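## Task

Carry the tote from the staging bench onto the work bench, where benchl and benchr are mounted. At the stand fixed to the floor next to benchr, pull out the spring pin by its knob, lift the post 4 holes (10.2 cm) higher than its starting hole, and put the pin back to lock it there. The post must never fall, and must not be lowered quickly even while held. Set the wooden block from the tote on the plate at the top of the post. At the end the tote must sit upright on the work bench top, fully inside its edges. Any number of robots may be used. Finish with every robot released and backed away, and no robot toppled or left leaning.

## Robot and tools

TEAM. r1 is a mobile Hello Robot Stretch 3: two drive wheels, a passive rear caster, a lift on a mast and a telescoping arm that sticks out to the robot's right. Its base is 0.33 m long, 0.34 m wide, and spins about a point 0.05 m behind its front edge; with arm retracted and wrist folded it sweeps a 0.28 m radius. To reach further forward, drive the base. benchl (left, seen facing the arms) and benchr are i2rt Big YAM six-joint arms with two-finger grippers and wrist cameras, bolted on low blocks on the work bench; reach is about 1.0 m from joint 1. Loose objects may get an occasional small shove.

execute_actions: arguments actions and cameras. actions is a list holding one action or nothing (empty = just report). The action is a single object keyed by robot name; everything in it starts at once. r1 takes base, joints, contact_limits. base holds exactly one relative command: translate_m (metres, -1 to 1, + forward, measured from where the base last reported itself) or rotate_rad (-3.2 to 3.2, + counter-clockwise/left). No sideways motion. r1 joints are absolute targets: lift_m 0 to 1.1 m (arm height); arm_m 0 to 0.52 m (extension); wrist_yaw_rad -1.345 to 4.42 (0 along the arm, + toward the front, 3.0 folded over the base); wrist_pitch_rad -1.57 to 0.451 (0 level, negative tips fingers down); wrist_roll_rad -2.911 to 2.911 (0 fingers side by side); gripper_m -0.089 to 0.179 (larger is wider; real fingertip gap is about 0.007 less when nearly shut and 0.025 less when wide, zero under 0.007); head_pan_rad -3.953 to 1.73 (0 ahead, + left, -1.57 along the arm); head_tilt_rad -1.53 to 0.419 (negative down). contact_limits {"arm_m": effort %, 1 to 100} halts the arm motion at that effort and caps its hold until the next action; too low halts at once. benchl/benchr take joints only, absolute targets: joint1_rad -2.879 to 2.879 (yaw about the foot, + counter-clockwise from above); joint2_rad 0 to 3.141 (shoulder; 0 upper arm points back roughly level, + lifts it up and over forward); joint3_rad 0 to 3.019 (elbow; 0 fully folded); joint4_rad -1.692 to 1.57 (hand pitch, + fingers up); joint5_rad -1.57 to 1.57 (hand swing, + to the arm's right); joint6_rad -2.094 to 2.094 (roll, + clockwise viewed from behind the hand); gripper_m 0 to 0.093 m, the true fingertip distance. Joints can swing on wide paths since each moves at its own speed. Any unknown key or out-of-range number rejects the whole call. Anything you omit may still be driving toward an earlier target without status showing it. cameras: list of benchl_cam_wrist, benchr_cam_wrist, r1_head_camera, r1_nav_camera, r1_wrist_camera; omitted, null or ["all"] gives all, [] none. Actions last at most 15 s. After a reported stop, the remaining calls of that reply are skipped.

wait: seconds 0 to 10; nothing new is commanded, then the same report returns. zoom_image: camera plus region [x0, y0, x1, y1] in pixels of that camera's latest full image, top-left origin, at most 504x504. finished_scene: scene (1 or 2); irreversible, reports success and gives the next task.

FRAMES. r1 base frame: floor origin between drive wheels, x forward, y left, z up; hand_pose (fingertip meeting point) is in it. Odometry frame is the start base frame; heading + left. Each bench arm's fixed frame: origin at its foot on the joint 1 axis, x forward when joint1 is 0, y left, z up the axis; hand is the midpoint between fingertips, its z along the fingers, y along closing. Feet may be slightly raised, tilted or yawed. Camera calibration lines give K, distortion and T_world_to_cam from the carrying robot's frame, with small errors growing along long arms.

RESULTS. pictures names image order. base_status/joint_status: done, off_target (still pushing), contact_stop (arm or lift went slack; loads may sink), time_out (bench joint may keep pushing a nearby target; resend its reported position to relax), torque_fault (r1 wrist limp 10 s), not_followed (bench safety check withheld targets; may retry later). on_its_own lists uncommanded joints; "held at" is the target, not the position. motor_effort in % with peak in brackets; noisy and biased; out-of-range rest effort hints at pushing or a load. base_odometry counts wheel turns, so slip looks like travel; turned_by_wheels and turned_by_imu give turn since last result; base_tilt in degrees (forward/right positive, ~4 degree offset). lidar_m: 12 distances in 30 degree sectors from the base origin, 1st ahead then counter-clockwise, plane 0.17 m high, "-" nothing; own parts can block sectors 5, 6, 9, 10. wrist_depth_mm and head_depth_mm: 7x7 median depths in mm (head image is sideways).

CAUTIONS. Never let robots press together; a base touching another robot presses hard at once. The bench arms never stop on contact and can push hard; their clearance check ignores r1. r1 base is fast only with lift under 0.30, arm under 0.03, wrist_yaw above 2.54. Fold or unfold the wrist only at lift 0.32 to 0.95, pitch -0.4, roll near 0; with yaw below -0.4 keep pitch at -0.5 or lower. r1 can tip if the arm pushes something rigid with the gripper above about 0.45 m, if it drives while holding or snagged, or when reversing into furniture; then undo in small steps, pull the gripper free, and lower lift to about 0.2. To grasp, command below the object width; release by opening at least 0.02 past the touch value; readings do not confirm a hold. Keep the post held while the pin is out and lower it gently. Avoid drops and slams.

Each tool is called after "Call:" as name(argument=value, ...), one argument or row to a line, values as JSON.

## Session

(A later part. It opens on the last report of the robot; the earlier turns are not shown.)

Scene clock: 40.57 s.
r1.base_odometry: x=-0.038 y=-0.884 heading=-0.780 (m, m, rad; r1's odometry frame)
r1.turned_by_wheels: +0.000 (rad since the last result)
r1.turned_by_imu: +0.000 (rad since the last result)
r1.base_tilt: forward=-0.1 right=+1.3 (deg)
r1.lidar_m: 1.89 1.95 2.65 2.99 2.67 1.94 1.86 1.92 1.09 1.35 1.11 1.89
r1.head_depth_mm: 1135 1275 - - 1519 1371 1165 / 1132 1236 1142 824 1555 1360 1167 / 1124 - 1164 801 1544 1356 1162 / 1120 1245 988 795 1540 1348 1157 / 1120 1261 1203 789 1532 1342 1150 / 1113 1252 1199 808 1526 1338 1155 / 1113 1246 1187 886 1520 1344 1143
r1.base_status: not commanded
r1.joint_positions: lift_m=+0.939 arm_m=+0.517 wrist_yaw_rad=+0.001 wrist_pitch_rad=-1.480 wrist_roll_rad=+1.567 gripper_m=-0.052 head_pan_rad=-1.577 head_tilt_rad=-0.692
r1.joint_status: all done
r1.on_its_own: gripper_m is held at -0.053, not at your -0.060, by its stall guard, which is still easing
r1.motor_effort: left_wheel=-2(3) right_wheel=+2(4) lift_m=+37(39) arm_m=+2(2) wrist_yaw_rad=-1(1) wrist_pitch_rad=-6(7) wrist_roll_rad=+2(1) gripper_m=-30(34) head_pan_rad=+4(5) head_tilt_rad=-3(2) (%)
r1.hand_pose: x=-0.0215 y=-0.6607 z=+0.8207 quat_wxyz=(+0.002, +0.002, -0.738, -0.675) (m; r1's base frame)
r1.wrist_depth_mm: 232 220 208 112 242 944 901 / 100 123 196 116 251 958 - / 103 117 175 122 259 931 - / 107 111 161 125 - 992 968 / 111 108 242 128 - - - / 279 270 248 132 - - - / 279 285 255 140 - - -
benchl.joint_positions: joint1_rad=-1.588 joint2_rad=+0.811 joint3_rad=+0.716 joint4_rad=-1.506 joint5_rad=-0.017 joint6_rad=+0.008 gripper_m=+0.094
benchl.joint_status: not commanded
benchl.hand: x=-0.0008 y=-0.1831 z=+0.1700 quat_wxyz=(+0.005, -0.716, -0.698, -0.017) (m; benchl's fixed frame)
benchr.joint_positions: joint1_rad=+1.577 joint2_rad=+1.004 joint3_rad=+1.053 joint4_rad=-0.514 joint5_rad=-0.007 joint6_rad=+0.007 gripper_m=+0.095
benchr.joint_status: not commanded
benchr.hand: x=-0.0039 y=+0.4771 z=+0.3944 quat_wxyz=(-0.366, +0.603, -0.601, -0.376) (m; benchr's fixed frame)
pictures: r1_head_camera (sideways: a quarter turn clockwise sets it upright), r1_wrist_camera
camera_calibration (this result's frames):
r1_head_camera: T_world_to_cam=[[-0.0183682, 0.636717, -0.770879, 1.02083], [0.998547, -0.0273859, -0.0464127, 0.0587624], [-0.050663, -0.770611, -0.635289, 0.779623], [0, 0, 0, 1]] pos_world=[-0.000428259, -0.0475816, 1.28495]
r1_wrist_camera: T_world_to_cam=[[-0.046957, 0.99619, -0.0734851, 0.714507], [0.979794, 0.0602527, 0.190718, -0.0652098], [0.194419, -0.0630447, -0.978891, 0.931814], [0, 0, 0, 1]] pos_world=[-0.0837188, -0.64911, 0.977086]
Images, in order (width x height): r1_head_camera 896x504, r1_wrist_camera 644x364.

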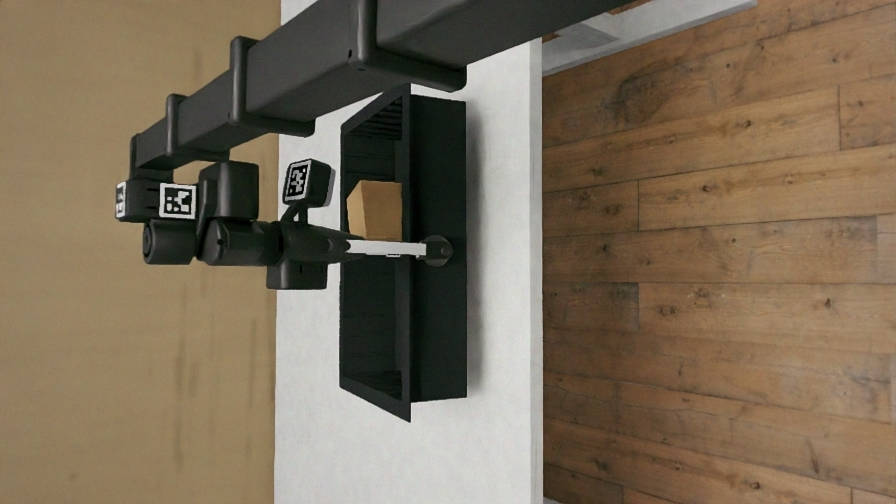

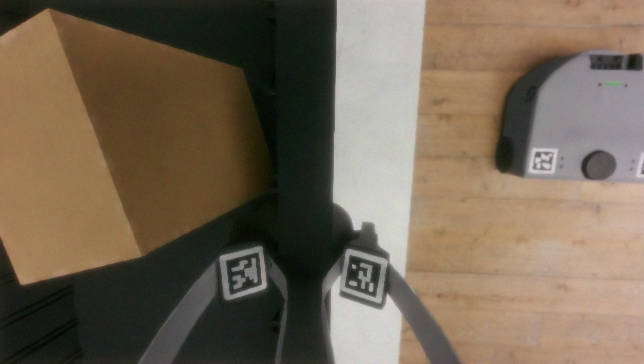

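Call:
execute_actions(
  actions=[
    {"r1":{"joints":{"lift_m":1.02,"gripper_m":-0.045,"wrist_pitch_rad":-1.3}}},
  ],
  cameras=["r1_head_camera","r1_wrist_camera"],
)

Scene clock: 42.60 s.
r1.base_odometry: x=-0.038 y=-0.884 heading=-0.780 (m, m, rad; r1's odometry frame)
r1.turned_by_wheels: +0.000 (rad since the last result)
r1.turned_by_imu: +0.000 (rad since the last result)
r1.base_tilt: forward=+0.0 right=+1.4 (deg)
r1.lidar_m: 1.89 1.96 2.65 2.98 2.67 1.93 1.86 1.92 1.09 1.35 1.11 1.88
r1.head_depth_mm: 1111 - 1181 912 1477 1357 1167 / 1082 1293 1227 848 1550 1366 1159 / 1089 1271 1220 843 1544 1353 1158 / 1095 - 900 841 1533 1356 1162 / 1117 1264 961 867 1534 1347 1159 / 1115 1259 1140 890 1531 1343 1159 / 1115 1253 1185 887 1521 1341 1145
r1.base_status: not commanded
r1.joint_positions: lift_m=+1.019 arm_m=+0.517 wrist_yaw_rad=+0.000 wrist_pitch_rad=-1.341 wrist_roll_rad=+1.572 gripper_m=-0.039 head_pan_rad=-1.577 head_tilt_rad=-0.692
r1.joint_status: gripper_m off_target (ended at -0.039, target -0.045); the others done
r1.on_its_own: gripper_m is held at -0.039, not at your -0.045, by its stall guard, which is still easing
r1.motor_effort: left_wheel=-2(6) right_wheel=+3(5) lift_m=+40(44) arm_m=+1(2) wrist_yaw_rad=+0(1) wrist_pitch_rad=+13(12) wrist_roll_rad=+0(2) gripper_m=-6(28) head_pan_rad=+4(4) head_tilt_rad=-2(3) (%)
r1.hand_pose: x=-0.0215 y=-0.6964 z=+0.9029 quat_wxyz=(+0.000, +0.000, -0.783, -0.622) (m; r1's base frame)
r1.wrist_depth_mm: 373 289 304 244 202 923 903 / 227 279 301 138 305 978 927 / 221 246 291 141 320 - - / 283 268 288 140 333 - 994 / 437 326 309 137 343 - - / 444 335 317 139 355 - - / 386 325 285 147 373 - -
benchl.joint_positions: joint1_rad=-1.588 joint2_rad=+0.811 joint3_rad=+0.716 joint4_rad=-1.506 joint5_rad=-0.017 joint6_rad=+0.008 gripper_m=+0.094
benchl.joint_status: not commanded
benchl.hand: x=-0.0008 y=-0.1831 z=+0.1700 quat_wxyz=(+0.005, -0.716, -0.698, -0.017) (m; benchl's fixed frame)
benchr.joint_positions: joint1_rad=+1.577 joint2_rad=+1.004 joint3_rad=+1.053 joint4_rad=-0.514 joint5_rad=-0.007 joint6_rad=+0.007 gripper_m=+0.095
benchr.joint_status: not commanded
benchr.hand: x=-0.0039 y=+0.4771 z=+0.3944 quat_wxyz=(-0.366, +0.603, -0.601, -0.376) (m; benchr's fixed frame)
pictures: r1_head_camera (sideways: a quarter turn clockwise sets it upright), r1_wrist_camera
camera_calibration (this result's frames):
r1_head_camera: T_world_to_cam=[[-0.018375, 0.636782, -0.770825, 1.02076], [0.998547, -0.0273707, -0.0464145, 0.0587648], [-0.050654, -0.770558, -0.635354, 0.779708], [0, 0, 0, 1]] pos_world=[-0.000427717, -0.0475802, 1.28494]
r1_wrist_camera: T_world_to_cam=[[-0.0412506, 0.976592, -0.211107, 0.866897], [0.980024, 0.0806897, 0.181777, -0.0564384], [0.194556, -0.199392, -0.960412, 0.898381], [0, 0, 0, 1]] pos_world=[-0.0837141, -0.662921, 1.05608]
Images, in order (width x height): r1_head_camera 896x504, r1_wrist_camera 644x364.

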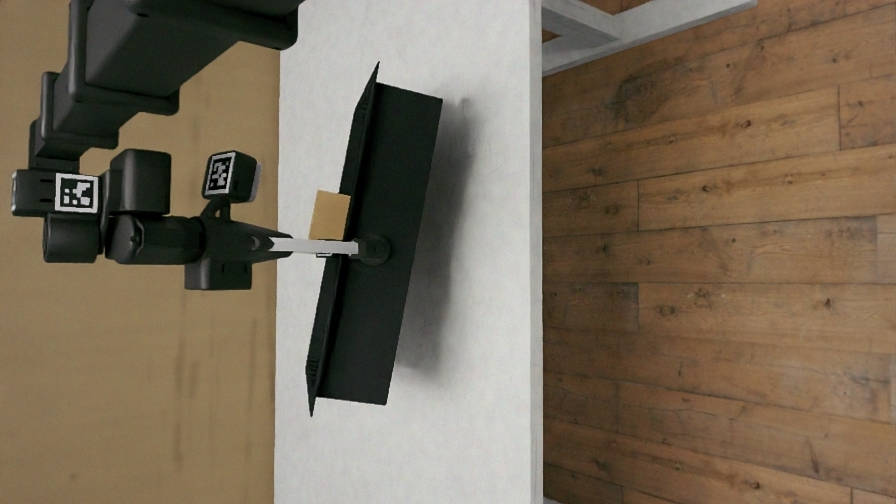

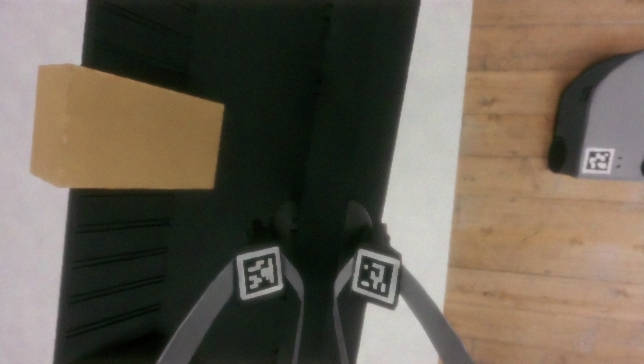

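Call:
execute_actions(
  actions=[
    {"r1":{"joints":{"lift_m":0.9,"wrist_pitch_rad":-1.5}}},
  ],
  cameras=[],
)

Call:
execute_actions(
  actions=[
    {"r1":{"joints":{"gripper_m":0.07}}},
  ],
  cameras=[],
)

Call:
execute_actions(
  actions=[
    {"r1":{"joints":{"lift_m":1.05}}},
  ],
  cameras=["r1_head_camera","r1_wrist_camera"],
)

Scene clock: 45.93 s.
r1.base_odometry: x=-0.038 y=-0.884 heading=-0.780 (m, m, rad; r1's odometry frame)
r1.turned_by_wheels: +0.000 (rad since the last result)
r1.turned_by_imu: +0.000 (rad since the last result)
r1.base_tilt: forward=+0.0 right=+1.3 (deg)
r1.lidar_m: 1.89 1.95 2.65 3.09 2.68 1.94 1.86 1.92 1.09 1.35 1.11 1.88
r1.head_depth_mm: 1138 1275 1300 - - 1330 1172 / 1129 1255 - 820 1556 1363 1167 / 1129 1230 1217 816 1544 1350 1160 / 1123 1245 - 822 1539 1365 1158 / 1124 1264 1205 832 1540 1347 1152 / 1113 1256 1192 832 1528 1338 1148 / 1113 1252 1185 887 1520 1332 1148
r1.base_status: not commanded
r1.joint_positions: lift_m=+0.901 arm_m=+0.517 wrist_yaw_rad=-0.001 wrist_pitch_rad=-1.509 wrist_roll_rad=+1.574 gripper_m=-0.032 head_pan_rad=-1.577 head_tilt_rad=-0.692
r1.joint_status: all done
r1.on_its_own: gripper_m is held at -0.033, not at your -0.045, by its stall guard, which is not easing now
r1.motor_effort: left_wheel=-4(4) right_wheel=+5(5) lift_m=+9(41) arm_m=+2(2) wrist_yaw_rad=+0(1) wrist_pitch_rad=+3(11) wrist_roll_rad=-2(2) gripper_m=-20(22) head_pan_rad=+4(4) head_tilt_rad=-2(2) (%)
r1.hand_pose: x=-0.0215 y=-0.6533 z=+0.7822 quat_wxyz=(-0.001, -0.002, -0.728, -0.685) (m; r1's base frame)
r1.wrist_depth_mm: 207 206 205 132 208 895 903 / 212 212 211 128 214 924 - / 219 220 217 132 951 954 - / 227 227 225 136 974 952 975 / 236 233 231 140 - - - / 241 240 241 145 - - - / 252 249 250 155 - - -
benchl.joint_positions: joint1_rad=-1.588 joint2_rad=+0.811 joint3_rad=+0.716 joint4_rad=-1.506 joint5_rad=-0.017 joint6_rad=+0.008 gripper_m=+0.094
benchl.joint_status: not commanded
benchl.hand: x=-0.0008 y=-0.1831 z=+0.1700 quat_wxyz=(+0.005, -0.716, -0.698, -0.017) (m; benchl's fixed frame)
benchr.joint_positions: joint1_rad=+1.577 joint2_rad=+1.004 joint3_rad=+1.053 joint4_rad=-0.514 joint5_rad=-0.007 joint6_rad=+0.007 gripper_m=+0.095
benchr.joint_status: not commanded
benchr.hand: x=-0.0039 y=+0.4771 z=+0.3944 quat_wxyz=(-0.366, +0.603, -0.601, -0.376) (m; benchr's fixed frame)
pictures: none
No camera images: the call's "cameras" was empty. Leave "cameras" out to get every camera's image.

Scene clock: 47.43 s.
r1.base_odometry: x=-0.038 y=-0.884 heading=-0.780 (m, m, rad; r1's odometry frame)
r1.turned_by_wheels: +0.000 (rad since the last result)
r1.turned_by_imu: +0.000 (rad since the last result)
r1.base_tilt: forward=+0.0 right=+1.3 (deg)
r1.lidar_m: 1.89 1.95 2.65 2.99 2.68 1.93 1.85 1.92 1.09 1.35 1.11 1.89
r1.head_depth_mm: 1134 1279 1303 - - 1331 1166 / 1128 1258 - 818 1542 1370 1163 / 1125 1222 1213 814 1547 1357 1154 / 1120 1236 - 820 1544 1352 1154 / 1121 1258 1200 830 1539 1345 1155 / 1111 1260 1195 834 1526 1341 1154 / 1111 1259 1186 889 1527 1346 1139
r1.base_status: not commanded
r1.joint_positions: lift_m=+0.901 arm_m=+0.517 wrist_yaw_rad=-0.001 wrist_pitch_rad=-1.500 wrist_roll_rad=+1.574 gripper_m=+0.070 head_pan_rad=-1.577 head_tilt_rad=-0.692
r1.joint_status: all done
r1.motor_effort: left_wheel=-3(4) right_wheel=+3(5) lift_m=+14(14) arm_m=+2(2) wrist_yaw_rad=+1(0) wrist_pitch_rad=+0(3) wrist_roll_rad=-2(1) gripper_m=+1(80) head_pan_rad=+5(4) head_tilt_rad=-3(3) (%)
r1.hand_pose: x=-0.0215 y=-0.6556 z=+0.7819 quat_wxyz=(-0.001, -0.002, -0.731, -0.682) (m; r1's base frame)
r1.wrist_depth_mm: 207 206 205 144 206 879 895 / 209 213 212 128 212 918 - / 215 220 218 131 221 955 - / 226 226 226 135 226 - 983 / 234 233 230 140 - - - / 242 242 240 146 - - - / 253 251 247 150 - - -
benchl.joint_positions: joint1_rad=-1.588 joint2_rad=+0.811 joint3_rad=+0.716 joint4_rad=-1.506 joint5_rad=-0.017 joint6_rad=+0.008 gripper_m=+0.094
benchl.joint_status: not commanded
benchl.hand: x=-0.0008 y=-0.1831 z=+0.1700 quat_wxyz=(+0.005, -0.716, -0.698, -0.017) (m; benchl's fixed frame)
benchr.joint_positions: joint1_rad=+1.577 joint2_rad=+1.004 joint3_rad=+1.053 joint4_rad=-0.514 joint5_rad=-0.007 joint6_rad=+0.007 gripper_m=+0.095
benchr.joint_status: not commanded
benchr.hand: x=-0.0039 y=+0.4771 z=+0.3944 quat_wxyz=(-0.366, +0.603, -0.601, -0.376) (m; benchr's fixed frame)
pictures: none
No camera images: the call's "cameras" was empty. Leave "cameras" out to get every camera's image.

Scene clock: 49.63 s.
r1.base_odometry: x=-0.038 y=-0.884 heading=-0.780 (m, m, rad; r1's odometry frame)
r1.turned_by_wheels: +0.000 (rad since the last result)
r1.turned_by_imu: +0.000 (rad since the last result)
r1.base_tilt: forward=-0.1 right=+1.3 (deg)
r1.lidar_m: 1.89 1.96 2.65 2.99 2.68 1.93 1.86 1.92 1.09 1.35 1.11 1.89
r1.head_depth_mm: - 1305 1241 918 1478 1368 1168 / 1166 1272 1225 849 1548 1363 1161 / - 1248 1222 816 1542 1364 1160 / 1119 - 1210 820 1537 1355 1158 / 1119 1258 1203 834 1530 1343 1154 / 1113 1259 1191 834 1532 1348 1144 / 1112 1249 1187 889 1525 1340 1149
r1.base_status: not commanded
r1.joint_positions: lift_m=+1.049 arm_m=+0.517 wrist_yaw_rad=-0.001 wrist_pitch_rad=-1.499 wrist_roll_rad=+1.574 gripper_m=+0.070 head_pan_rad=-1.577 head_tilt_rad=-0.692
r1.joint_status: all done
r1.motor_effort: left_wheel=-3(3) right_wheel=+3(3) lift_m=+35(35) arm_m=+2(2) wrist_yaw_rad=+1(0) wrist_pitch_rad=+0(0) wrist_roll_rad=-1(1) gripper_m=+0(0) head_pan_rad=+5(5) head_tilt_rad=-3(2) (%)
r1.hand_pose: x=-0.0215 y=-0.6557 z=+0.9309 quat_wxyz=(-0.001, -0.002, -0.732, -0.682) (m; r1's base frame)
r1.wrist_depth_mm: 283 349 350 338 - - - / 244 345 359 351 - - - / 252 302 371 365 - - - / 298 384 383 376 - - - / 324 389 390 387 - - - / 341 395 406 401 - - - / 346 329 347 414 - - -
benchl.joint_positions: joint1_rad=-1.588 joint2_rad=+0.811 joint3_rad=+0.716 joint4_rad=-1.506 joint5_rad=-0.017 joint6_rad=+0.008 gripper_m=+0.094
benchl.joint_status: not commanded
benchl.hand: x=-0.0008 y=-0.1831 z=+0.1700 quat_wxyz=(+0.005, -0.716, -0.698, -0.017) (m; benchl's fixed frame)
benchr.joint_positions: joint1_rad=+1.577 joint2_rad=+1.004 joint3_rad=+1.053 joint4_rad=-0.514 joint5_rad=-0.007 joint6_rad=+0.007 gripper_m=+0.095
benchr.joint_status: not commanded
benchr.hand: x=-0.0039 y=+0.4771 z=+0.3944 quat_wxyz=(-0.366, +0.603, -0.601, -0.376) (m; benchr's fixed frame)
pictures: r1_head_camera (sideways: a quarter turn clockwise sets it upright), r1_wrist_camera
camera_calibration (this result's frames):
r1_head_camera: T_world_to_cam=[[-0.0183833, 0.636803, -0.770807, 1.02073], [0.998548, -0.0273561, -0.0464151, 0.0587655], [-0.0506436, -0.770541, -0.635375, 0.779736], [0, 0, 0, 1]] pos_world=[-0.000427079, -0.0475798, 1.28494]
r1_wrist_camera: T_world_to_cam=[[-0.0371936, 0.997842, -0.0541016, 0.700876], [0.9802, 0.0469654, 0.192357, -0.0967622], [0.194483, -0.0458759, -0.979832, 1.05212], [0, 0, 0, 1]] pos_world=[-0.0837047, -0.646553, 1.08743]
Images, in order (width x height): r1_head_camera 896x504, r1_wrist_camera 644x364.

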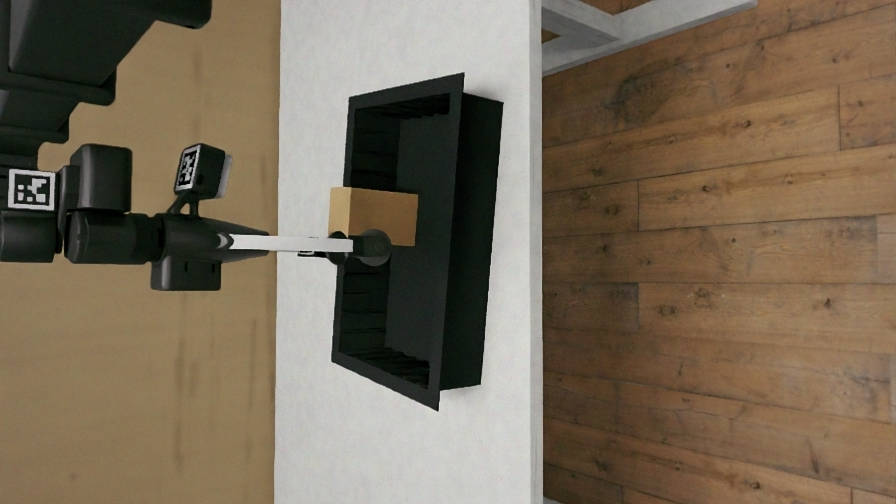

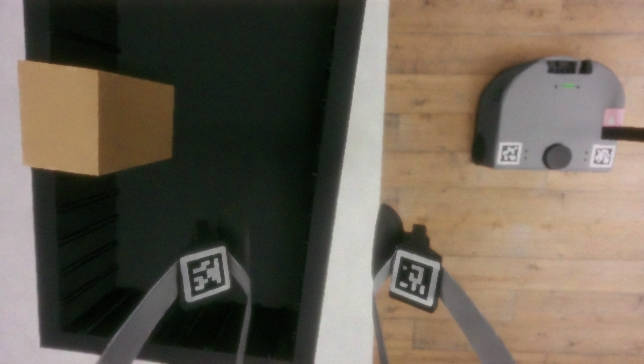

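Call:
execute_actions(
  actions=[
    {"r1":{"base":{"rotate_rad":1.0},"joints":{"arm_m":0.05,"gripper_m":0.14}}},
  ],
  cameras=[],
)

Call:
execute_actions(
  actions=[
    {"r1":{"base":{"translate_m":-0.27}}},
  ],
  cameras=[],
)

Call:
execute_actions(
  actions=[
    {"r1":{"base":{"rotate_rad":-0.92}}},
  ],
  cameras=[],
)

Call:
execute_actions(
  actions=[
    {"r1":{"base":{"translate_m":0.04},"joints":{"arm_m":0.5}}},
  ],
  cameras=["r1_head_camera","r1_wrist_camera"],
)

Scene clock: 55.57 s.
r1.base_odometry: x=-0.038 y=-0.884 heading=+0.220 (m, m, rad; r1's odometry frame)
r1.turned_by_wheels: +1.000 (rad since the last result)
r1.turned_by_imu: +1.002 (rad since the last result)
r1.base_tilt: forward=-0.1 right=+1.3 (deg)
r1.lidar_m: 2.55 2.99 2.79 1.96 1.86 1.90 1.09 1.35 1.11 1.82 1.90 1.94
r1.head_depth_mm: - - - - - 1306 1172 / 1570 - - - - 1368 1164 / 1755 - - - - 1303 1163 / 1912 2127 2400 2116 - 1292 1161 / 1788 2026 2305 2038 - 1318 1153 / 1711 1899 2118 2026 1621 1342 1148 / 1604 1780 1991 2018 1606 1338 1145
r1.base_status: done
r1.joint_positions: lift_m=+1.049 arm_m=+0.050 wrist_yaw_rad=-0.001 wrist_pitch_rad=-1.498 wrist_roll_rad=+1.573 gripper_m=+0.140 head_pan_rad=-1.577 head_tilt_rad=-0.692
r1.joint_status: all done
r1.motor_effort: left_wheel=-3(9) right_wheel=+3(11) lift_m=+35(35) arm_m=-3(2) wrist_yaw_rad=+0(0) wrist_pitch_rad=+0(0) wrist_roll_rad=-2(2) gripper_m=+0(80) head_pan_rad=+4(4) head_tilt_rad=-3(2) (%)
r1.hand_pose: x=-0.0215 y=-0.1895 z=+0.9309 quat_wxyz=(-0.001, -0.001, -0.732, -0.681) (m; r1's base frame)
r1.wrist_depth_mm: - - - - - - - / - - - - - - - / - - - - - - - / - - - - - - - / - - - - - - - / - - - - - - - / - - - - - - -
benchl.joint_positions: joint1_rad=-1.588 joint2_rad=+0.811 joint3_rad=+0.716 joint4_rad=-1.506 joint5_rad=-0.017 joint6_rad=+0.008 gripper_m=+0.094
benchl.joint_status: not commanded
benchl.hand: x=-0.0008 y=-0.1831 z=+0.1700 quat_wxyz=(+0.005, -0.716, -0.698, -0.017) (m; benchl's fixed frame)
benchr.joint_positions: joint1_rad=+1.577 joint2_rad=+1.004 joint3_rad=+1.053 joint4_rad=-0.514 joint5_rad=-0.007 joint6_rad=+0.007 gripper_m=+0.095
benchr.joint_status: not commanded
benchr.hand: x=-0.0039 y=+0.4771 z=+0.3944 quat_wxyz=(-0.366, +0.603, -0.601, -0.376) (m; benchr's fixed frame)
pictures: none
No camera images: the call's "cameras" was empty. Leave "cameras" out to get every camera's image.

Scene clock: 59.67 s.
r1.base_odometry: x=-0.302 y=-0.943 heading=+0.219 (m, m, rad; r1's odometry frame)
r1.turned_by_wheels: +0.000 (rad since the last result)
r1.turned_by_imu: +0.000 (rad since the last result)
r1.base_tilt: forward=-0.1 right=+1.3 (deg)
r1.lidar_m: 2.75 3.32 2.57 1.80 1.71 1.69 0.82 1.13 1.15 1.03 2.04 2.09
r1.head_depth_mm: - - - - - 588 1162 / 1297 - - - - 1298 1165 / 1460 - - - - 1295 1163 / 1680 1988 2120 936 - 1292 1151 / 1916 2167 2346 1840 - 1316 1155 / 1845 2045 2286 2013 1614 1343 1152 / 1726 1932 2136 2018 1613 1332 1153
r1.base_status: done
r1.joint_positions: lift_m=+1.049 arm_m=+0.050 wrist_yaw_rad=-0.001 wrist_pitch_rad=-1.498 wrist_roll_rad=+1.573 gripper_m=+0.140 head_pan_rad=-1.577 head_tilt_rad=-0.692
r1.joint_status: not commanded
r1.motor_effort: left_wheel=-4(7) right_wheel=+4(5) lift_m=+35(35) arm_m=-3(3) wrist_yaw_rad=+1(0) wrist_pitch_rad=+0(0) wrist_roll_rad=-1(1) gripper_m=+0(1) head_pan_rad=+4(4) head_tilt_rad=-2(2) (%)
r1.hand_pose: x=-0.0215 y=-0.1895 z=+0.9309 quat_wxyz=(-0.001, -0.001, -0.732, -0.681) (m; r1's base frame)
r1.wrist_depth_mm: 358 352 - - - - - / 364 - - - - - - / - - - - - - - / - - - - - - - / - - - - - - - / - - - - - - - / - - - - - - -
benchl.joint_positions: joint1_rad=-1.588 joint2_rad=+0.811 joint3_rad=+0.716 joint4_rad=-1.506 joint5_rad=-0.017 joint6_rad=+0.008 gripper_m=+0.094
benchl.joint_status: not commanded
benchl.hand: x=-0.0008 y=-0.1831 z=+0.1700 quat_wxyz=(+0.005, -0.716, -0.698, -0.017) (m; benchl's fixed frame)
benchr.joint_positions: joint1_rad=+1.577 joint2_rad=+1.004 joint3_rad=+1.053 joint4_rad=-0.514 joint5_rad=-0.007 joint6_rad=+0.007 gripper_m=+0.095
benchr.joint_status: not commanded
benchr.hand: x=-0.0039 y=+0.4771 z=+0.3944 quat_wxyz=(-0.366, +0.603, -0.601, -0.376) (m; benchr's fixed frame)
pictures: none
No camera images: the call's "cameras" was empty. Leave "cameras" out to get every camera's image.

Scene clock: 62.10 s.
r1.base_odometry: x=-0.302 y=-0.943 heading=-0.700 (m, m, rad; r1's odometry frame)
r1.turned_by_wheels: -0.920 (rad since the last result)
r1.turned_by_imu: -0.922 (rad since the last result)
r1.base_tilt: forward=-0.1 right=+1.3 (deg)
r1.lidar_m: 2.04 2.15 3.11 3.23 2.29 1.75 1.71 1.51 0.82 1.13 1.03 1.05
r1.head_depth_mm: - - - - - 1238 1150 / 907 - - - - 634 1164 / 916 - - - - 1278 1164 / 931 1053 1155 738 - 1286 1155 / 936 1051 1145 806 - 1259 1153 / 936 1063 1140 826 659 639 1145 / 943 1060 1148 811 664 1246 1148
r1.base_status: done
r1.joint_positions: lift_m=+1.049 arm_m=+0.050 wrist_yaw_rad=-0.001 wrist_pitch_rad=-1.498 wrist_roll_rad=+1.573 gripper_m=+0.140 head_pan_rad=-1.577 head_tilt_rad=-0.692
r1.joint_status: not commanded
r1.motor_effort: left_wheel=+4(9) right_wheel=-4(8) lift_m=+35(35) arm_m=-3(3) wrist_yaw_rad=+0(0) wrist_pitch_rad=+0(0) wrist_roll_rad=-1(1) gripper_m=+1(0) head_pan_rad=+4(4) head_tilt_rad=-2(2) (%)
r1.hand_pose: x=-0.0215 y=-0.1895 z=+0.9309 quat_wxyz=(-0.001, -0.001, -0.732, -0.681) (m; r1's base frame)
r1.wrist_depth_mm: 355 351 - - - - 986 / 286 362 - - - - - / 368 367 - - - - - / 385 384 - - - - - / 396 392 - - - - - / 414 - - - - - - / 369 431 - - - - -
benchl.joint_positions: joint1_rad=-1.588 joint2_rad=+0.811 joint3_rad=+0.716 joint4_rad=-1.506 joint5_rad=-0.017 joint6_rad=+0.008 gripper_m=+0.094
benchl.joint_status: not commanded
benchl.hand: x=-0.0008 y=-0.1831 z=+0.1700 quat_wxyz=(+0.005, -0.716, -0.698, -0.017) (m; benchl's fixed frame)
benchr.joint_positions: joint1_rad=+1.577 joint2_rad=+1.004 joint3_rad=+1.053 joint4_rad=-0.514 joint5_rad=-0.007 joint6_rad=+0.007 gripper_m=+0.095
benchr.joint_status: not commanded
benchr.hand: x=-0.0039 y=+0.4771 z=+0.3944 quat_wxyz=(-0.366, +0.603, -0.601, -0.376) (m; benchr's fixed frame)
pictures: none
No camera images: the call's "cameras" was empty. Leave "cameras" out to get every camera's image.

Scene clock: 66.60 s.
r1.base_odometry: x=-0.271 y=-0.968 heading=-0.700 (m, m, rad; r1's odometry frame)
r1.turned_by_wheels: +0.000 (rad since the last result)
r1.turned_by_imu: +0.000 (rad since the last result)
r1.base_tilt: forward=+0.0 right=+1.4 (deg)
r1.lidar_m: 2.00 2.12 3.06 3.21 2.34 1.79 1.75 1.51 0.84 1.13 1.00 1.71
r1.head_depth_mm: - 1037 1133 918 727 635 1166 / 951 1036 1139 882 667 649 1167 / - 1023 1146 817 718 631 1161 / 933 1094 1151 733 715 642 1154 / 936 1056 1148 831 712 641 1153 / 936 1062 1139 813 656 1256 1148 / 945 1068 1152 887 654 1251 1148
r1.base_status: done
r1.joint_positions: lift_m=+1.049 arm_m=+0.500 wrist_yaw_rad=-0.001 wrist_pitch_rad=-1.498 wrist_roll_rad=+1.573 gripper_m=+0.140 head_pan_rad=-1.577 head_tilt_rad=-0.692
r1.joint_status: all done
r1.motor_effort: left_wheel=+4(9) right_wheel=-5(4) lift_m=+35(35) arm_m=+3(4) wrist_yaw_rad=+0(0) wrist_pitch_rad=+0(1) wrist_roll_rad=-1(1) gripper_m=+1(0) head_pan_rad=+4(5) head_tilt_rad=-2(3) (%)
r1.hand_pose: x=-0.0215 y=-0.6389 z=+0.9308 quat_wxyz=(-0.001, -0.001, -0.732, -0.681) (m; r1's base frame)
r1.wrist_depth_mm: 352 348 349 336 312 265 260 / 365 361 359 349 348 348 281 / 379 375 367 284 365 359 290 / 389 383 387 253 379 367 - / 401 397 390 262 385 337 - / 414 - 401 404 402 - - / 431 429 416 411 414 346 -
benchl.joint_positions: joint1_rad=-1.588 joint2_rad=+0.811 joint3_rad=+0.716 joint4_rad=-1.506 joint5_rad=-0.017 joint6_rad=+0.008 gripper_m=+0.094
benchl.joint_status: not commanded
benchl.hand: x=-0.0008 y=-0.1831 z=+0.1700 quat_wxyz=(+0.005, -0.716, -0.698, -0.017) (m; benchl's fixed frame)
benchr.joint_positions: joint1_rad=+1.577 joint2_rad=+1.004 joint3_rad=+1.053 joint4_rad=-0.514 joint5_rad=-0.007 joint6_rad=+0.007 gripper_m=+0.095
benchr.joint_status: not commanded
benchr.hand: x=-0.0039 y=+0.4771 z=+0.3944 quat_wxyz=(-0.366, +0.603, -0.601, -0.376) (m; benchr's fixed frame)
pictures: r1_head_camera (sideways: a quarter turn clockwise sets it upright), r1_wrist_camera
camera_calibration (this result's frames):
r1_head_camera: T_world_to_cam=[[-0.0183954, 0.636803, -0.770807, 1.02073], [0.998548, -0.0273372, -0.0464151, 0.0587655], [-0.050629, -0.770542, -0.635376, 0.779736], [0, 0, 0, 1]] pos_world=[-0.000426177, -0.0475799, 1.28494]
r1_wrist_camera: T_world_to_cam=[[-0.0380978, 0.99773, -0.0555197, 0.68538], [0.980169, 0.0481242, 0.192232, -0.09669], [0.194467, -0.0470951, -0.979778, 1.05205], [0, 0, 0, 1]] pos_world=[-0.0837047, -0.629626, 1.08741]
Images, in order (width x height): r1_head_camera 896x504, r1_wrist_camera 644x364.

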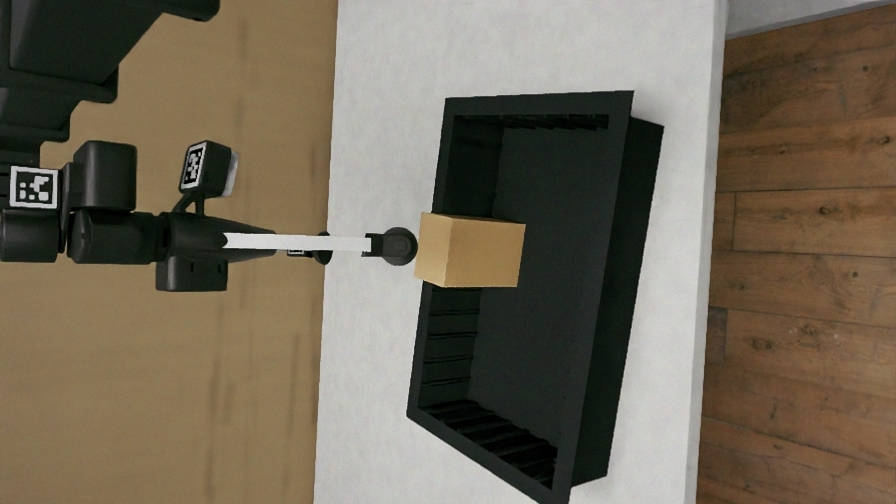

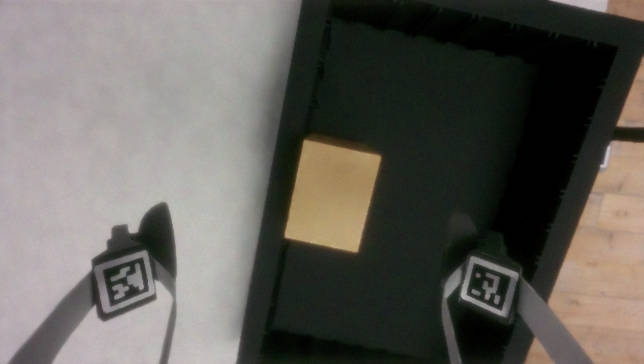

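Call:
execute_actions(
  actions=[
    {"r1":{"joints":{"wrist_roll_rad":1.77,"lift_m":0.88}}},
  ],
  cameras=["r1_wrist_camera"],
)

Call:
execute_actions(
  actions=[
    {"r1":{"joints":{"gripper_m":0.03}}},
  ],
  cameras=[],
)

Call:
execute_actions(
  actions=[
    {"r1":{"joints":{"lift_m":0.96}}},
  ],
  cameras=["r1_head_camera","r1_wrist_camera"],
)

Scene clock: 70.00 s.
r1.base_odometry: x=-0.271 y=-0.968 heading=-0.700 (m, m, rad; r1's odometry frame)
r1.turned_by_wheels: +0.000 (rad since the last result)
r1.turned_by_imu: +0.000 (rad since the last result)
r1.base_tilt: forward=-0.1 right=+1.4 (deg)
r1.lidar_m: 2.00 2.12 3.05 3.20 2.34 1.79 1.75 1.50 0.84 1.13 1.01 1.72
r1.head_depth_mm: 916 1030 1137 988 - 633 1178 / 922 1035 - 774 643 647 1168 / 932 1011 1165 811 719 633 1162 / 930 1031 1156 736 715 643 1159 / 934 1056 1146 830 712 642 1159 / 943 1061 1145 814 656 1253 1145 / 946 1066 1147 888 654 1245 1142
r1.base_status: not commanded
r1.joint_positions: lift_m=+0.881 arm_m=+0.500 wrist_yaw_rad=-0.001 wrist_pitch_rad=-1.498 wrist_roll_rad=+1.765 gripper_m=+0.140 head_pan_rad=-1.577 head_tilt_rad=-0.692
r1.joint_status: all done
r1.motor_effort: left_wheel=+4(4) right_wheel=-4(4) lift_m=+15(31) arm_m=+3(3) wrist_yaw_rad=+0(0) wrist_pitch_rad=+0(1) wrist_roll_rad=+2(2) gripper_m=+1(1) head_pan_rad=+4(4) head_tilt_rad=-2(2) (%)
r1.hand_pose: x=-0.0215 y=-0.6389 z=+0.7619 quat_wxyz=(-0.071, -0.067, -0.729, -0.678) (m; r1's base frame)
r1.wrist_depth_mm: 189 189 104 183 182 181 180 / 195 193 108 189 187 188 185 / 201 199 112 194 194 193 191 / 209 206 113 100 103 200 198 / 216 213 82 81 80 204 204 / 224 - 85 84 83 - 212 / 232 232 89 87 86 222 217
benchl.joint_positions: joint1_rad=-1.588 joint2_rad=+0.811 joint3_rad=+0.716 joint4_rad=-1.506 joint5_rad=-0.017 joint6_rad=+0.008 gripper_m=+0.094
benchl.joint_status: not commanded
benchl.hand: x=-0.0008 y=-0.1831 z=+0.1700 quat_wxyz=(+0.005, -0.716, -0.698, -0.017) (m; benchl's fixed frame)
benchr.joint_positions: joint1_rad=+1.577 joint2_rad=+1.004 joint3_rad=+1.053 joint4_rad=-0.514 joint5_rad=-0.007 joint6_rad=+0.007 gripper_m=+0.095
benchr.joint_status: not commanded
benchr.hand: x=-0.0039 y=+0.4771 z=+0.3944 quat_wxyz=(-0.366, +0.603, -0.601, -0.376) (m; benchr's fixed frame)
pictures: r1_wrist_camera
camera_calibration (this result's frames):
r1_wrist_camera: T_world_to_cam=[[0.153013, 0.986699, -0.0548879, 0.672568], [0.968721, -0.138781, 0.205717, -0.194186], [0.195363, -0.0846484, -0.977071, 0.86047], [0, 0, 0, 1]] pos_world=[-0.0829033, -0.617735, 0.917604]
Images, in order (width x height): r1_wrist_camera 644x364.

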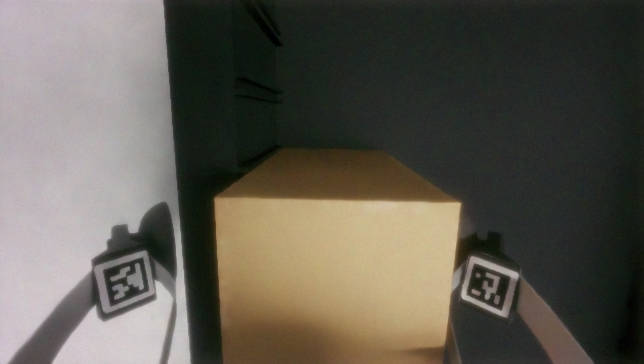

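Scene clock: 71.60 s.
r1.base_odometry: x=-0.271 y=-0.968 heading=-0.700 (m, m, rad; r1's odometry frame)
r1.turned_by_wheels: +0.000 (rad since the last result)
r1.turned_by_imu: +0.000 (rad since the last result)
r1.base_tilt: forward=-0.1 right=+1.3 (deg)
r1.lidar_m: 2.00 2.11 3.06 3.21 2.33 1.78 1.75 1.51 0.84 1.13 1.01 1.72
r1.head_depth_mm: 917 1030 1132 993 - 634 1175 / 924 1036 - 774 664 647 1164 / 927 1011 1164 815 717 633 1156 / 931 1031 - 734 713 642 1156 / 937 1059 1150 831 659 641 1156 / 941 1062 1144 813 658 1251 1151 / 947 1067 1151 886 655 1252 1147
r1.base_status: not commanded
r1.joint_positions: lift_m=+0.881 arm_m=+0.500 wrist_yaw_rad=-0.001 wrist_pitch_rad=-1.497 wrist_roll_rad=+1.765 gripper_m=+0.031 head_pan_rad=-1.577 head_tilt_rad=-0.692
r1.joint_status: all done
r1.motor_effort: left_wheel=+2(4) right_wheel=-2(4) lift_m=+15(14) arm_m=+3(3) wrist_yaw_rad=+0(0) wrist_pitch_rad=-1(2) wrist_roll_rad=+2(2) gripper_m=-32(99) head_pan_rad=+4(4) head_tilt_rad=-2(2) (%)
r1.hand_pose: x=-0.0215 y=-0.6391 z=+0.7619 quat_wxyz=(-0.071, -0.067, -0.729, -0.678) (m; r1's base frame)
r1.wrist_depth_mm: 192 190 107 186 183 181 179 / 198 197 111 190 189 187 184 / 205 203 114 196 194 193 191 / 213 211 115 99 121 200 197 / 219 218 84 79 76 205 203 / 228 - 87 82 78 212 210 / 236 235 91 85 82 223 219
benchl.joint_positions: joint1_rad=-1.588 joint2_rad=+0.811 joint3_rad=+0.716 joint4_rad=-1.506 joint5_rad=-0.017 joint6_rad=+0.008 gripper_m=+0.094
benchl.joint_status: not commanded
benchl.hand: x=-0.0008 y=-0.1831 z=+0.1700 quat_wxyz=(+0.005, -0.716, -0.698, -0.017) (m; benchl's fixed frame)
benchr.joint_positions: joint1_rad=+1.577 joint2_rad=+1.004 joint3_rad=+1.053 joint4_rad=-0.514 joint5_rad=-0.007 joint6_rad=+0.007 gripper_m=+0.095
benchr.joint_status: not commanded
benchr.hand: x=-0.0039 y=+0.4771 z=+0.3944 quat_wxyz=(-0.366, +0.603, -0.601, -0.376) (m; benchr's fixed frame)
pictures: none
No camera images: the call's "cameras" was empty. Leave "cameras" out to get every camera's image.

Scene clock: 73.17 s.
r1.base_odometry: x=-0.271 y=-0.968 heading=-0.700 (m, m, rad; r1's odometry frame)
r1.turned_by_wheels: +0.000 (rad since the last result)
r1.turned_by_imu: +0.000 (rad since the last result)
r1.base_tilt: forward=+0.0 right=+1.3 (deg)
r1.lidar_m: 2.00 2.12 3.04 3.20 2.33 1.79 1.75 1.51 0.84 1.13 1.01 1.72
r1.head_depth_mm: 915 1010 - 850 728 633 1171 / 922 - 1146 759 650 646 1159 / 914 1098 1124 776 702 646 1161 / 932 1053 1108 705 701 642 1156 / 934 1049 1151 783 677 641 1150 / 942 1057 1143 777 675 1251 1146 / 942 1067 1151 857 670 1248 1145
r1.base_status: not commanded
r1.joint_positions: lift_m=+0.959 arm_m=+0.500 wrist_yaw_rad=-0.001 wrist_pitch_rad=-1.500 wrist_roll_rad=+1.765 gripper_m=+0.037 head_pan_rad=-1.577 head_tilt_rad=-0.692
r1.joint_status: all done
r1.on_its_own: gripper_m is held at +0.036, not at your +0.030, by its stall guard, which is still easing
r1.motor_effort: left_wheel=+2(4) right_wheel=-2(5) lift_m=+39(38) arm_m=+3(3) wrist_yaw_rad=+0(1) wrist_pitch_rad=+0(1) wrist_roll_rad=+3(2) gripper_m=-22(32) head_pan_rad=+4(4) head_tilt_rad=-3(2) (%)
r1.hand_pose: x=-0.0215 y=-0.6384 z=+0.8407 quat_wxyz=(-0.071, -0.067, -0.728, -0.679) (m; r1's base frame)
r1.wrist_depth_mm: 261 265 126 216 229 243 221 / 272 271 131 223 238 253 222 / 282 281 136 229 247 260 223 / 291 289 117 100 250 271 224 / 304 299 99 95 92 280 226 / 309 309 102 98 96 289 226 / 324 323 106 101 281 299 227
benchl.joint_positions: joint1_rad=-1.588 joint2_rad=+0.811 joint3_rad=+0.716 joint4_rad=-1.506 joint5_rad=-0.017 joint6_rad=+0.008 gripper_m=+0.094
benchl.joint_status: not commanded
benchl.hand: x=-0.0008 y=-0.1831 z=+0.1700 quat_wxyz=(+0.005, -0.716, -0.698, -0.017) (m; benchl's fixed frame)
benchr.joint_positions: joint1_rad=+1.577 joint2_rad=+1.004 joint3_rad=+1.053 joint4_rad=-0.514 joint5_rad=-0.007 joint6_rad=+0.007 gripper_m=+0.095
benchr.joint_status: not commanded
benchr.hand: x=-0.0039 y=+0.4771 z=+0.3944 quat_wxyz=(-0.366, +0.603, -0.601, -0.376) (m; benchr's fixed frame)
pictures: r1_head_camera (sideways: a quarter turn clockwise sets it upright), r1_wrist_camera
camera_calibration (this result's frames):
r1_head_camera: T_world_to_cam=[[-0.0183952, 0.636813, -0.770799, 1.02072], [0.998548, -0.0273369, -0.0464154, 0.0587659], [-0.0506291, -0.770534, -0.635385, 0.779748], [0, 0, 0, 1]] pos_world=[-0.000426187, -0.0475797, 1.28494]
r1_wrist_camera: T_world_to_cam=[[0.153019, 0.986807, -0.0528865, 0.674784], [0.96872, -0.139205, 0.205437, -0.210358], [0.195365, -0.082668, -0.97724, 0.938891], [0, 0, 0, 1]] pos_world=[-0.0829031, -0.617548, 0.996424]
Images, in order (width x height): r1_head_camera 896x504, r1_wrist_camera 644x364.

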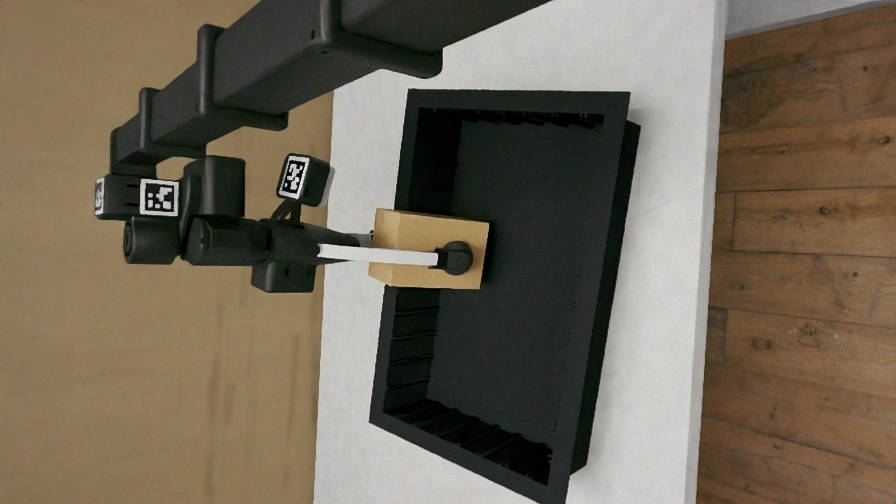

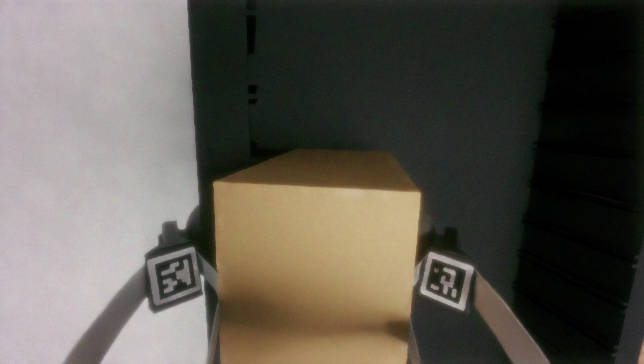

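Call:
execute_actions(
  actions=[
    {"r1":{"joints":{"lift_m":1.05}}},
  ],
  cameras=["r1_head_camera","r1_wrist_camera"],
)

Call:
wait(
  seconds=3,
)

Scene clock: 75.23 s.
r1.base_odometry: x=-0.271 y=-0.968 heading=-0.700 (m, m, rad; r1's odometry frame)
r1.turned_by_wheels: +0.000 (rad since the last result)
r1.turned_by_imu: +0.000 (rad since the last result)
r1.base_tilt: forward=+0.0 right=+1.3 (deg)
r1.lidar_m: 2.00 2.12 3.03 3.21 2.34 1.79 1.75 1.51 0.84 1.13 1.01 1.72
r1.head_depth_mm: - 1047 1132 914 727 634 1168 / 953 1037 1125 743 685 648 1164 / - 1025 1120 755 701 644 1159 / 931 - 641 753 695 644 1155 / 933 1056 1135 766 696 642 1149 / 940 1060 789 764 691 1247 1147 / 944 1065 1154 825 689 1249 1144
r1.base_status: not commanded
r1.joint_positions: lift_m=+1.049 arm_m=+0.500 wrist_yaw_rad=-0.001 wrist_pitch_rad=-1.501 wrist_roll_rad=+1.765 gripper_m=+0.043 head_pan_rad=-1.577 head_tilt_rad=-0.692
r1.joint_status: all done
r1.on_its_own: gripper_m is held at +0.042, not at your +0.030, by its stall guard, which is not easing now
r1.motor_effort: left_wheel=+2(3) right_wheel=-2(2) lift_m=+39(36) arm_m=+3(3) wrist_yaw_rad=+0(0) wrist_pitch_rad=+0(1) wrist_roll_rad=+2(2) gripper_m=-20(21) head_pan_rad=+4(4) head_tilt_rad=-2(2) (%)
r1.hand_pose: x=-0.0215 y=-0.6383 z=+0.9307 quat_wxyz=(-0.071, -0.067, -0.728, -0.679) (m; r1's base frame)
r1.wrist_depth_mm: 350 346 136 270 315 298 - / 361 357 140 276 326 351 - / 375 373 143 274 339 360 - / 389 383 117 100 327 368 - / 399 399 98 95 92 382 - / 414 408 102 98 96 409 - / 427 427 106 101 348 411 -
benchl.joint_positions: joint1_rad=-1.588 joint2_rad=+0.811 joint3_rad=+0.716 joint4_rad=-1.506 joint5_rad=-0.017 joint6_rad=+0.008 gripper_m=+0.094
benchl.joint_status: not commanded
benchl.hand: x=-0.0008 y=-0.1831 z=+0.1700 quat_wxyz=(+0.005, -0.716, -0.698, -0.017) (m; benchl's fixed frame)
benchr.joint_positions: joint1_rad=+1.577 joint2_rad=+1.004 joint3_rad=+1.053 joint4_rad=-0.514 joint5_rad=-0.007 joint6_rad=+0.007 gripper_m=+0.095
benchr.joint_status: not commanded
benchr.hand: x=-0.0039 y=+0.4771 z=+0.3944 quat_wxyz=(-0.366, +0.603, -0.601, -0.376) (m; benchr's fixed frame)
pictures: r1_head_camera (sideways: a quarter turn clockwise sets it upright), r1_wrist_camera
camera_calibration (this result's frames):
r1_head_camera: T_world_to_cam=[[-0.0183954, 0.636813, -0.770799, 1.02072], [0.998548, -0.0273365, -0.0464154, 0.0587659], [-0.0506289, -0.770534, -0.635385, 0.779748], [0, 0, 0, 1]] pos_world=[-0.00042617, -0.0475797, 1.28494]
r1_wrist_camera: T_world_to_cam=[[0.153037, 0.986831, -0.052378, 0.678956], [0.968717, -0.139328, 0.205367, -0.228842], [0.195365, -0.0821682, -0.977282, 1.02721], [0, 0, 0, 1]] pos_world=[-0.0829028, -0.617495, 1.08643]
Images, in order (width x height): r1_head_camera 896x504, r1_wrist_camera 644x364.

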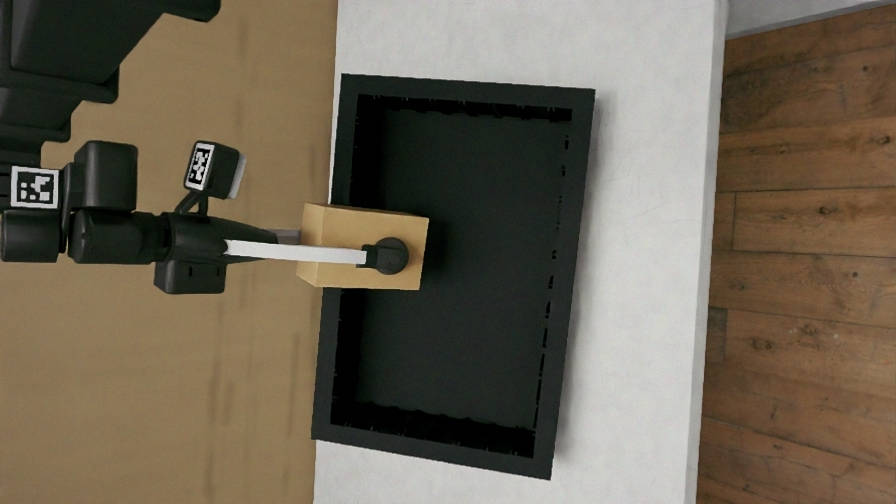

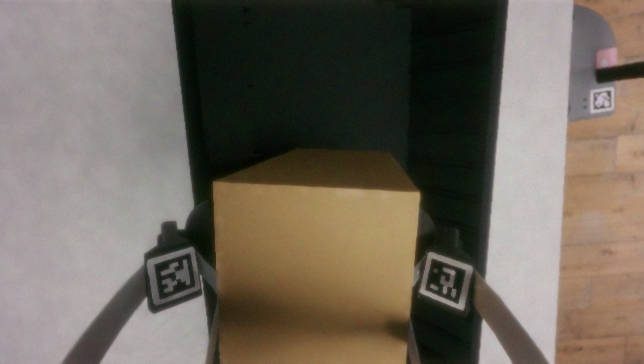

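Scene clock: 78.23 s.
r1.base_odometry: x=-0.271 y=-0.968 heading=-0.700 (m, m, rad; r1's odometry frame)
r1.turned_by_wheels: +0.000 (rad since the last result)
r1.turned_by_imu: +0.000 (rad since the last result)
r1.base_tilt: forward=+0.0 right=+1.3 (deg)
r1.lidar_m: 2.00 2.12 3.04 3.19 2.33 1.78 1.75 1.51 0.84 1.13 1.01 1.71
r1.head_depth_mm: - 1044 1133 916 726 634 1162 / 953 1036 1122 740 685 648 1159 / - 1029 1118 754 700 647 1166 / 932 - 639 753 696 644 1155 / 936 1054 1133 766 695 641 1154 / 941 1060 787 765 688 1255 1145 / 947 1065 1148 825 690 1246 1147
r1.base_status: not commanded
r1.joint_positions: lift_m=+1.049 arm_m=+0.500 wrist_yaw_rad=-0.001 wrist_pitch_rad=-1.501 wrist_roll_rad=+1.765 gripper_m=+0.043 head_pan_rad=-1.577 head_tilt_rad=-0.692
r1.joint_status: all done
r1.on_its_own: gripper_m is held at +0.042, not at your +0.030, by its stall guard, which is not easing now
r1.motor_effort: left_wheel=+2(3) right_wheel=-2(2) lift_m=+39(36) arm_m=+3(3) wrist_yaw_rad=+0(0) wrist_pitch_rad=+0(1) wrist_roll_rad=+2(2) gripper_m=-19(21) head_pan_rad=+4(4) head_tilt_rad=-3(2) (%)
r1.hand_pose: x=-0.0215 y=-0.6383 z=+0.9307 quat_wxyz=(-0.071, -0.067, -0.728, -0.679) (m; r1's base frame)
r1.wrist_depth_mm: 351 349 136 268 315 297 - / 359 362 141 272 332 348 - / 380 368 143 273 338 356 - / 387 383 117 100 328 372 - / 399 397 98 95 92 380 - / 422 414 102 98 95 403 - / 426 426 106 101 355 414 -
benchl.joint_positions: joint1_rad=-1.588 joint2_rad=+0.811 joint3_rad=+0.716 joint4_rad=-1.506 joint5_rad=-0.017 joint6_rad=+0.008 gripper_m=+0.094
benchl.joint_status: not commanded
benchl.hand: x=-0.0008 y=-0.1831 z=+0.1700 quat_wxyz=(+0.005, -0.716, -0.698, -0.017) (m; benchl's fixed frame)
benchr.joint_positions: joint1_rad=+1.577 joint2_rad=+1.004 joint3_rad=+1.053 joint4_rad=-0.514 joint5_rad=-0.007 joint6_rad=+0.007 gripper_m=+0.095
benchr.joint_status: not commanded
benchr.hand: x=-0.0039 y=+0.4771 z=+0.3944 quat_wxyz=(-0.366, +0.603, -0.601, -0.376) (m; benchr's fixed frame)
wait: 3.00 s; at rest by 0.27 s
pictures: benchl_cam_wrist, benchr_cam_wrist, r1_head_camera (sideways: a quarter turn clockwise sets it upright), r1_nav_camera (sideways: a quarter turn counterclockwise sets it upright), r1_wrist_camera
camera_calibration (this result's frames):
benchr_cam_wrist: T_world_to_cam=[[0.999931, 0.00979833, -0.00642754, 0.00205096], [0.00567515, -0.884801, -0.465934, 0.611659], [-0.0102525, 0.465866, -0.884796, 0.248726], [0, 0, 0, 1]] pos_world=[-0.00297202, 0.425304, 0.505078]
r1_head_camera: T_world_to_cam=[[-0.0183953, 0.636813, -0.770799, 1.02072], [0.998548, -0.0273366, -0.0464154, 0.0587659], [-0.050629, -0.770534, -0.635385, 0.779748], [0, 0, 0, 1]] pos_world=[-0.000426176, -0.0475797, 1.28494]
r1_nav_camera: T_world_to_cam=[[-0.050301, -0.654643, 0.754263, -0.932314], [-0.998428, 0.0516699, -0.0217385, 0.0834694], [-0.0247418, -0.75417, -0.656213, 0.810966], [0, 0, 0, 1]] pos_world=[0.0565066, -0.00303912, 1.23719]
r1_wrist_camera: T_world_to_cam=[[0.153037, 0.986831, -0.052378, 0.678956], [0.968717, -0.139328, 0.205367, -0.228842], [0.195365, -0.0821683, -0.977282, 1.02721], [0, 0, 0, 1]] pos_world=[-0.0829028, -0.617495, 1.08643]
Images, in order (width x height): benchl_cam_wrist 504x504, benchr_cam_wrist 504x504, r1_head_camera 896x504, r1_nav_camera 672x504, r1_wrist_camera 644x364.

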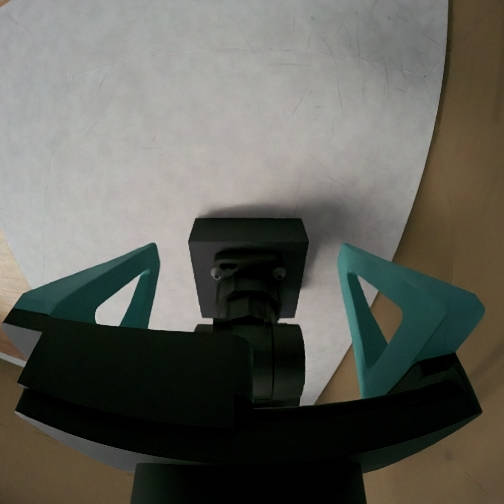

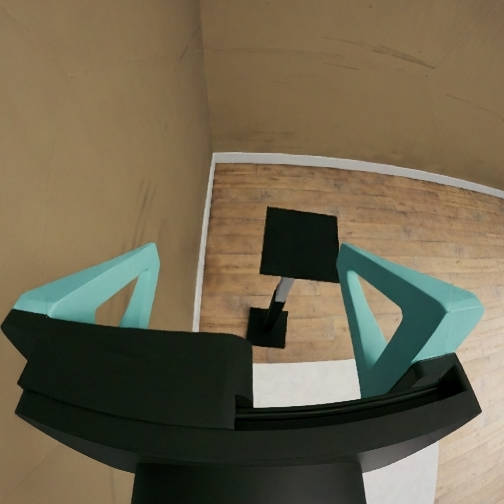

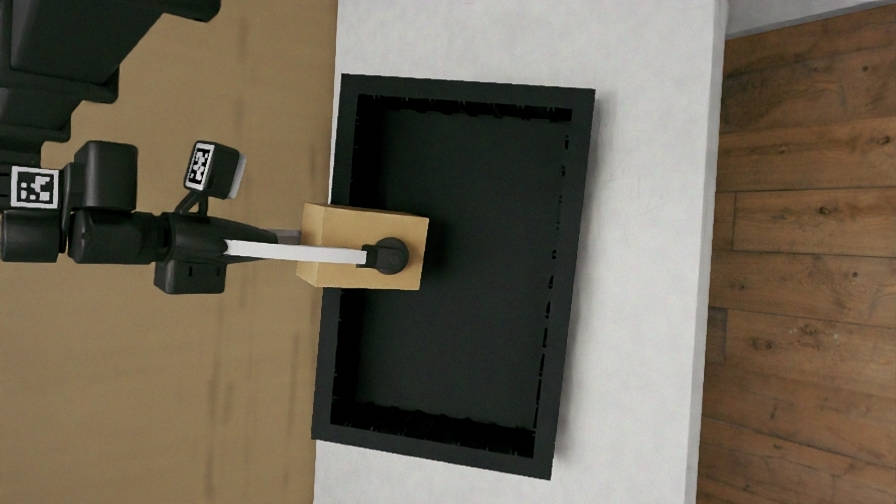

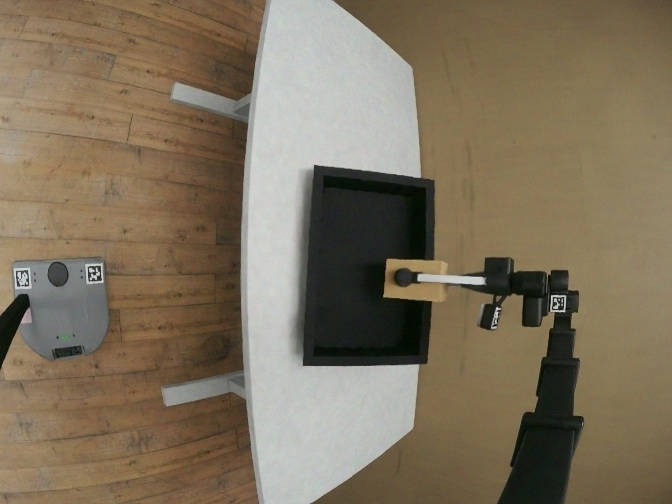

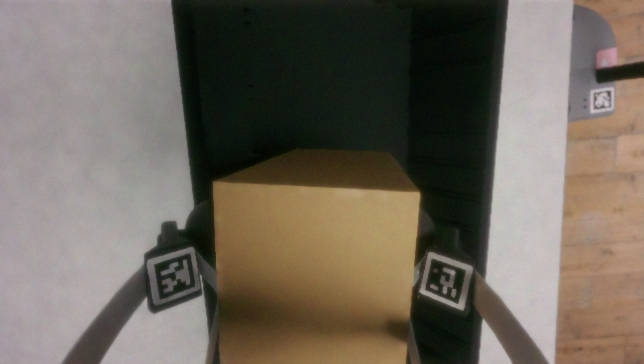

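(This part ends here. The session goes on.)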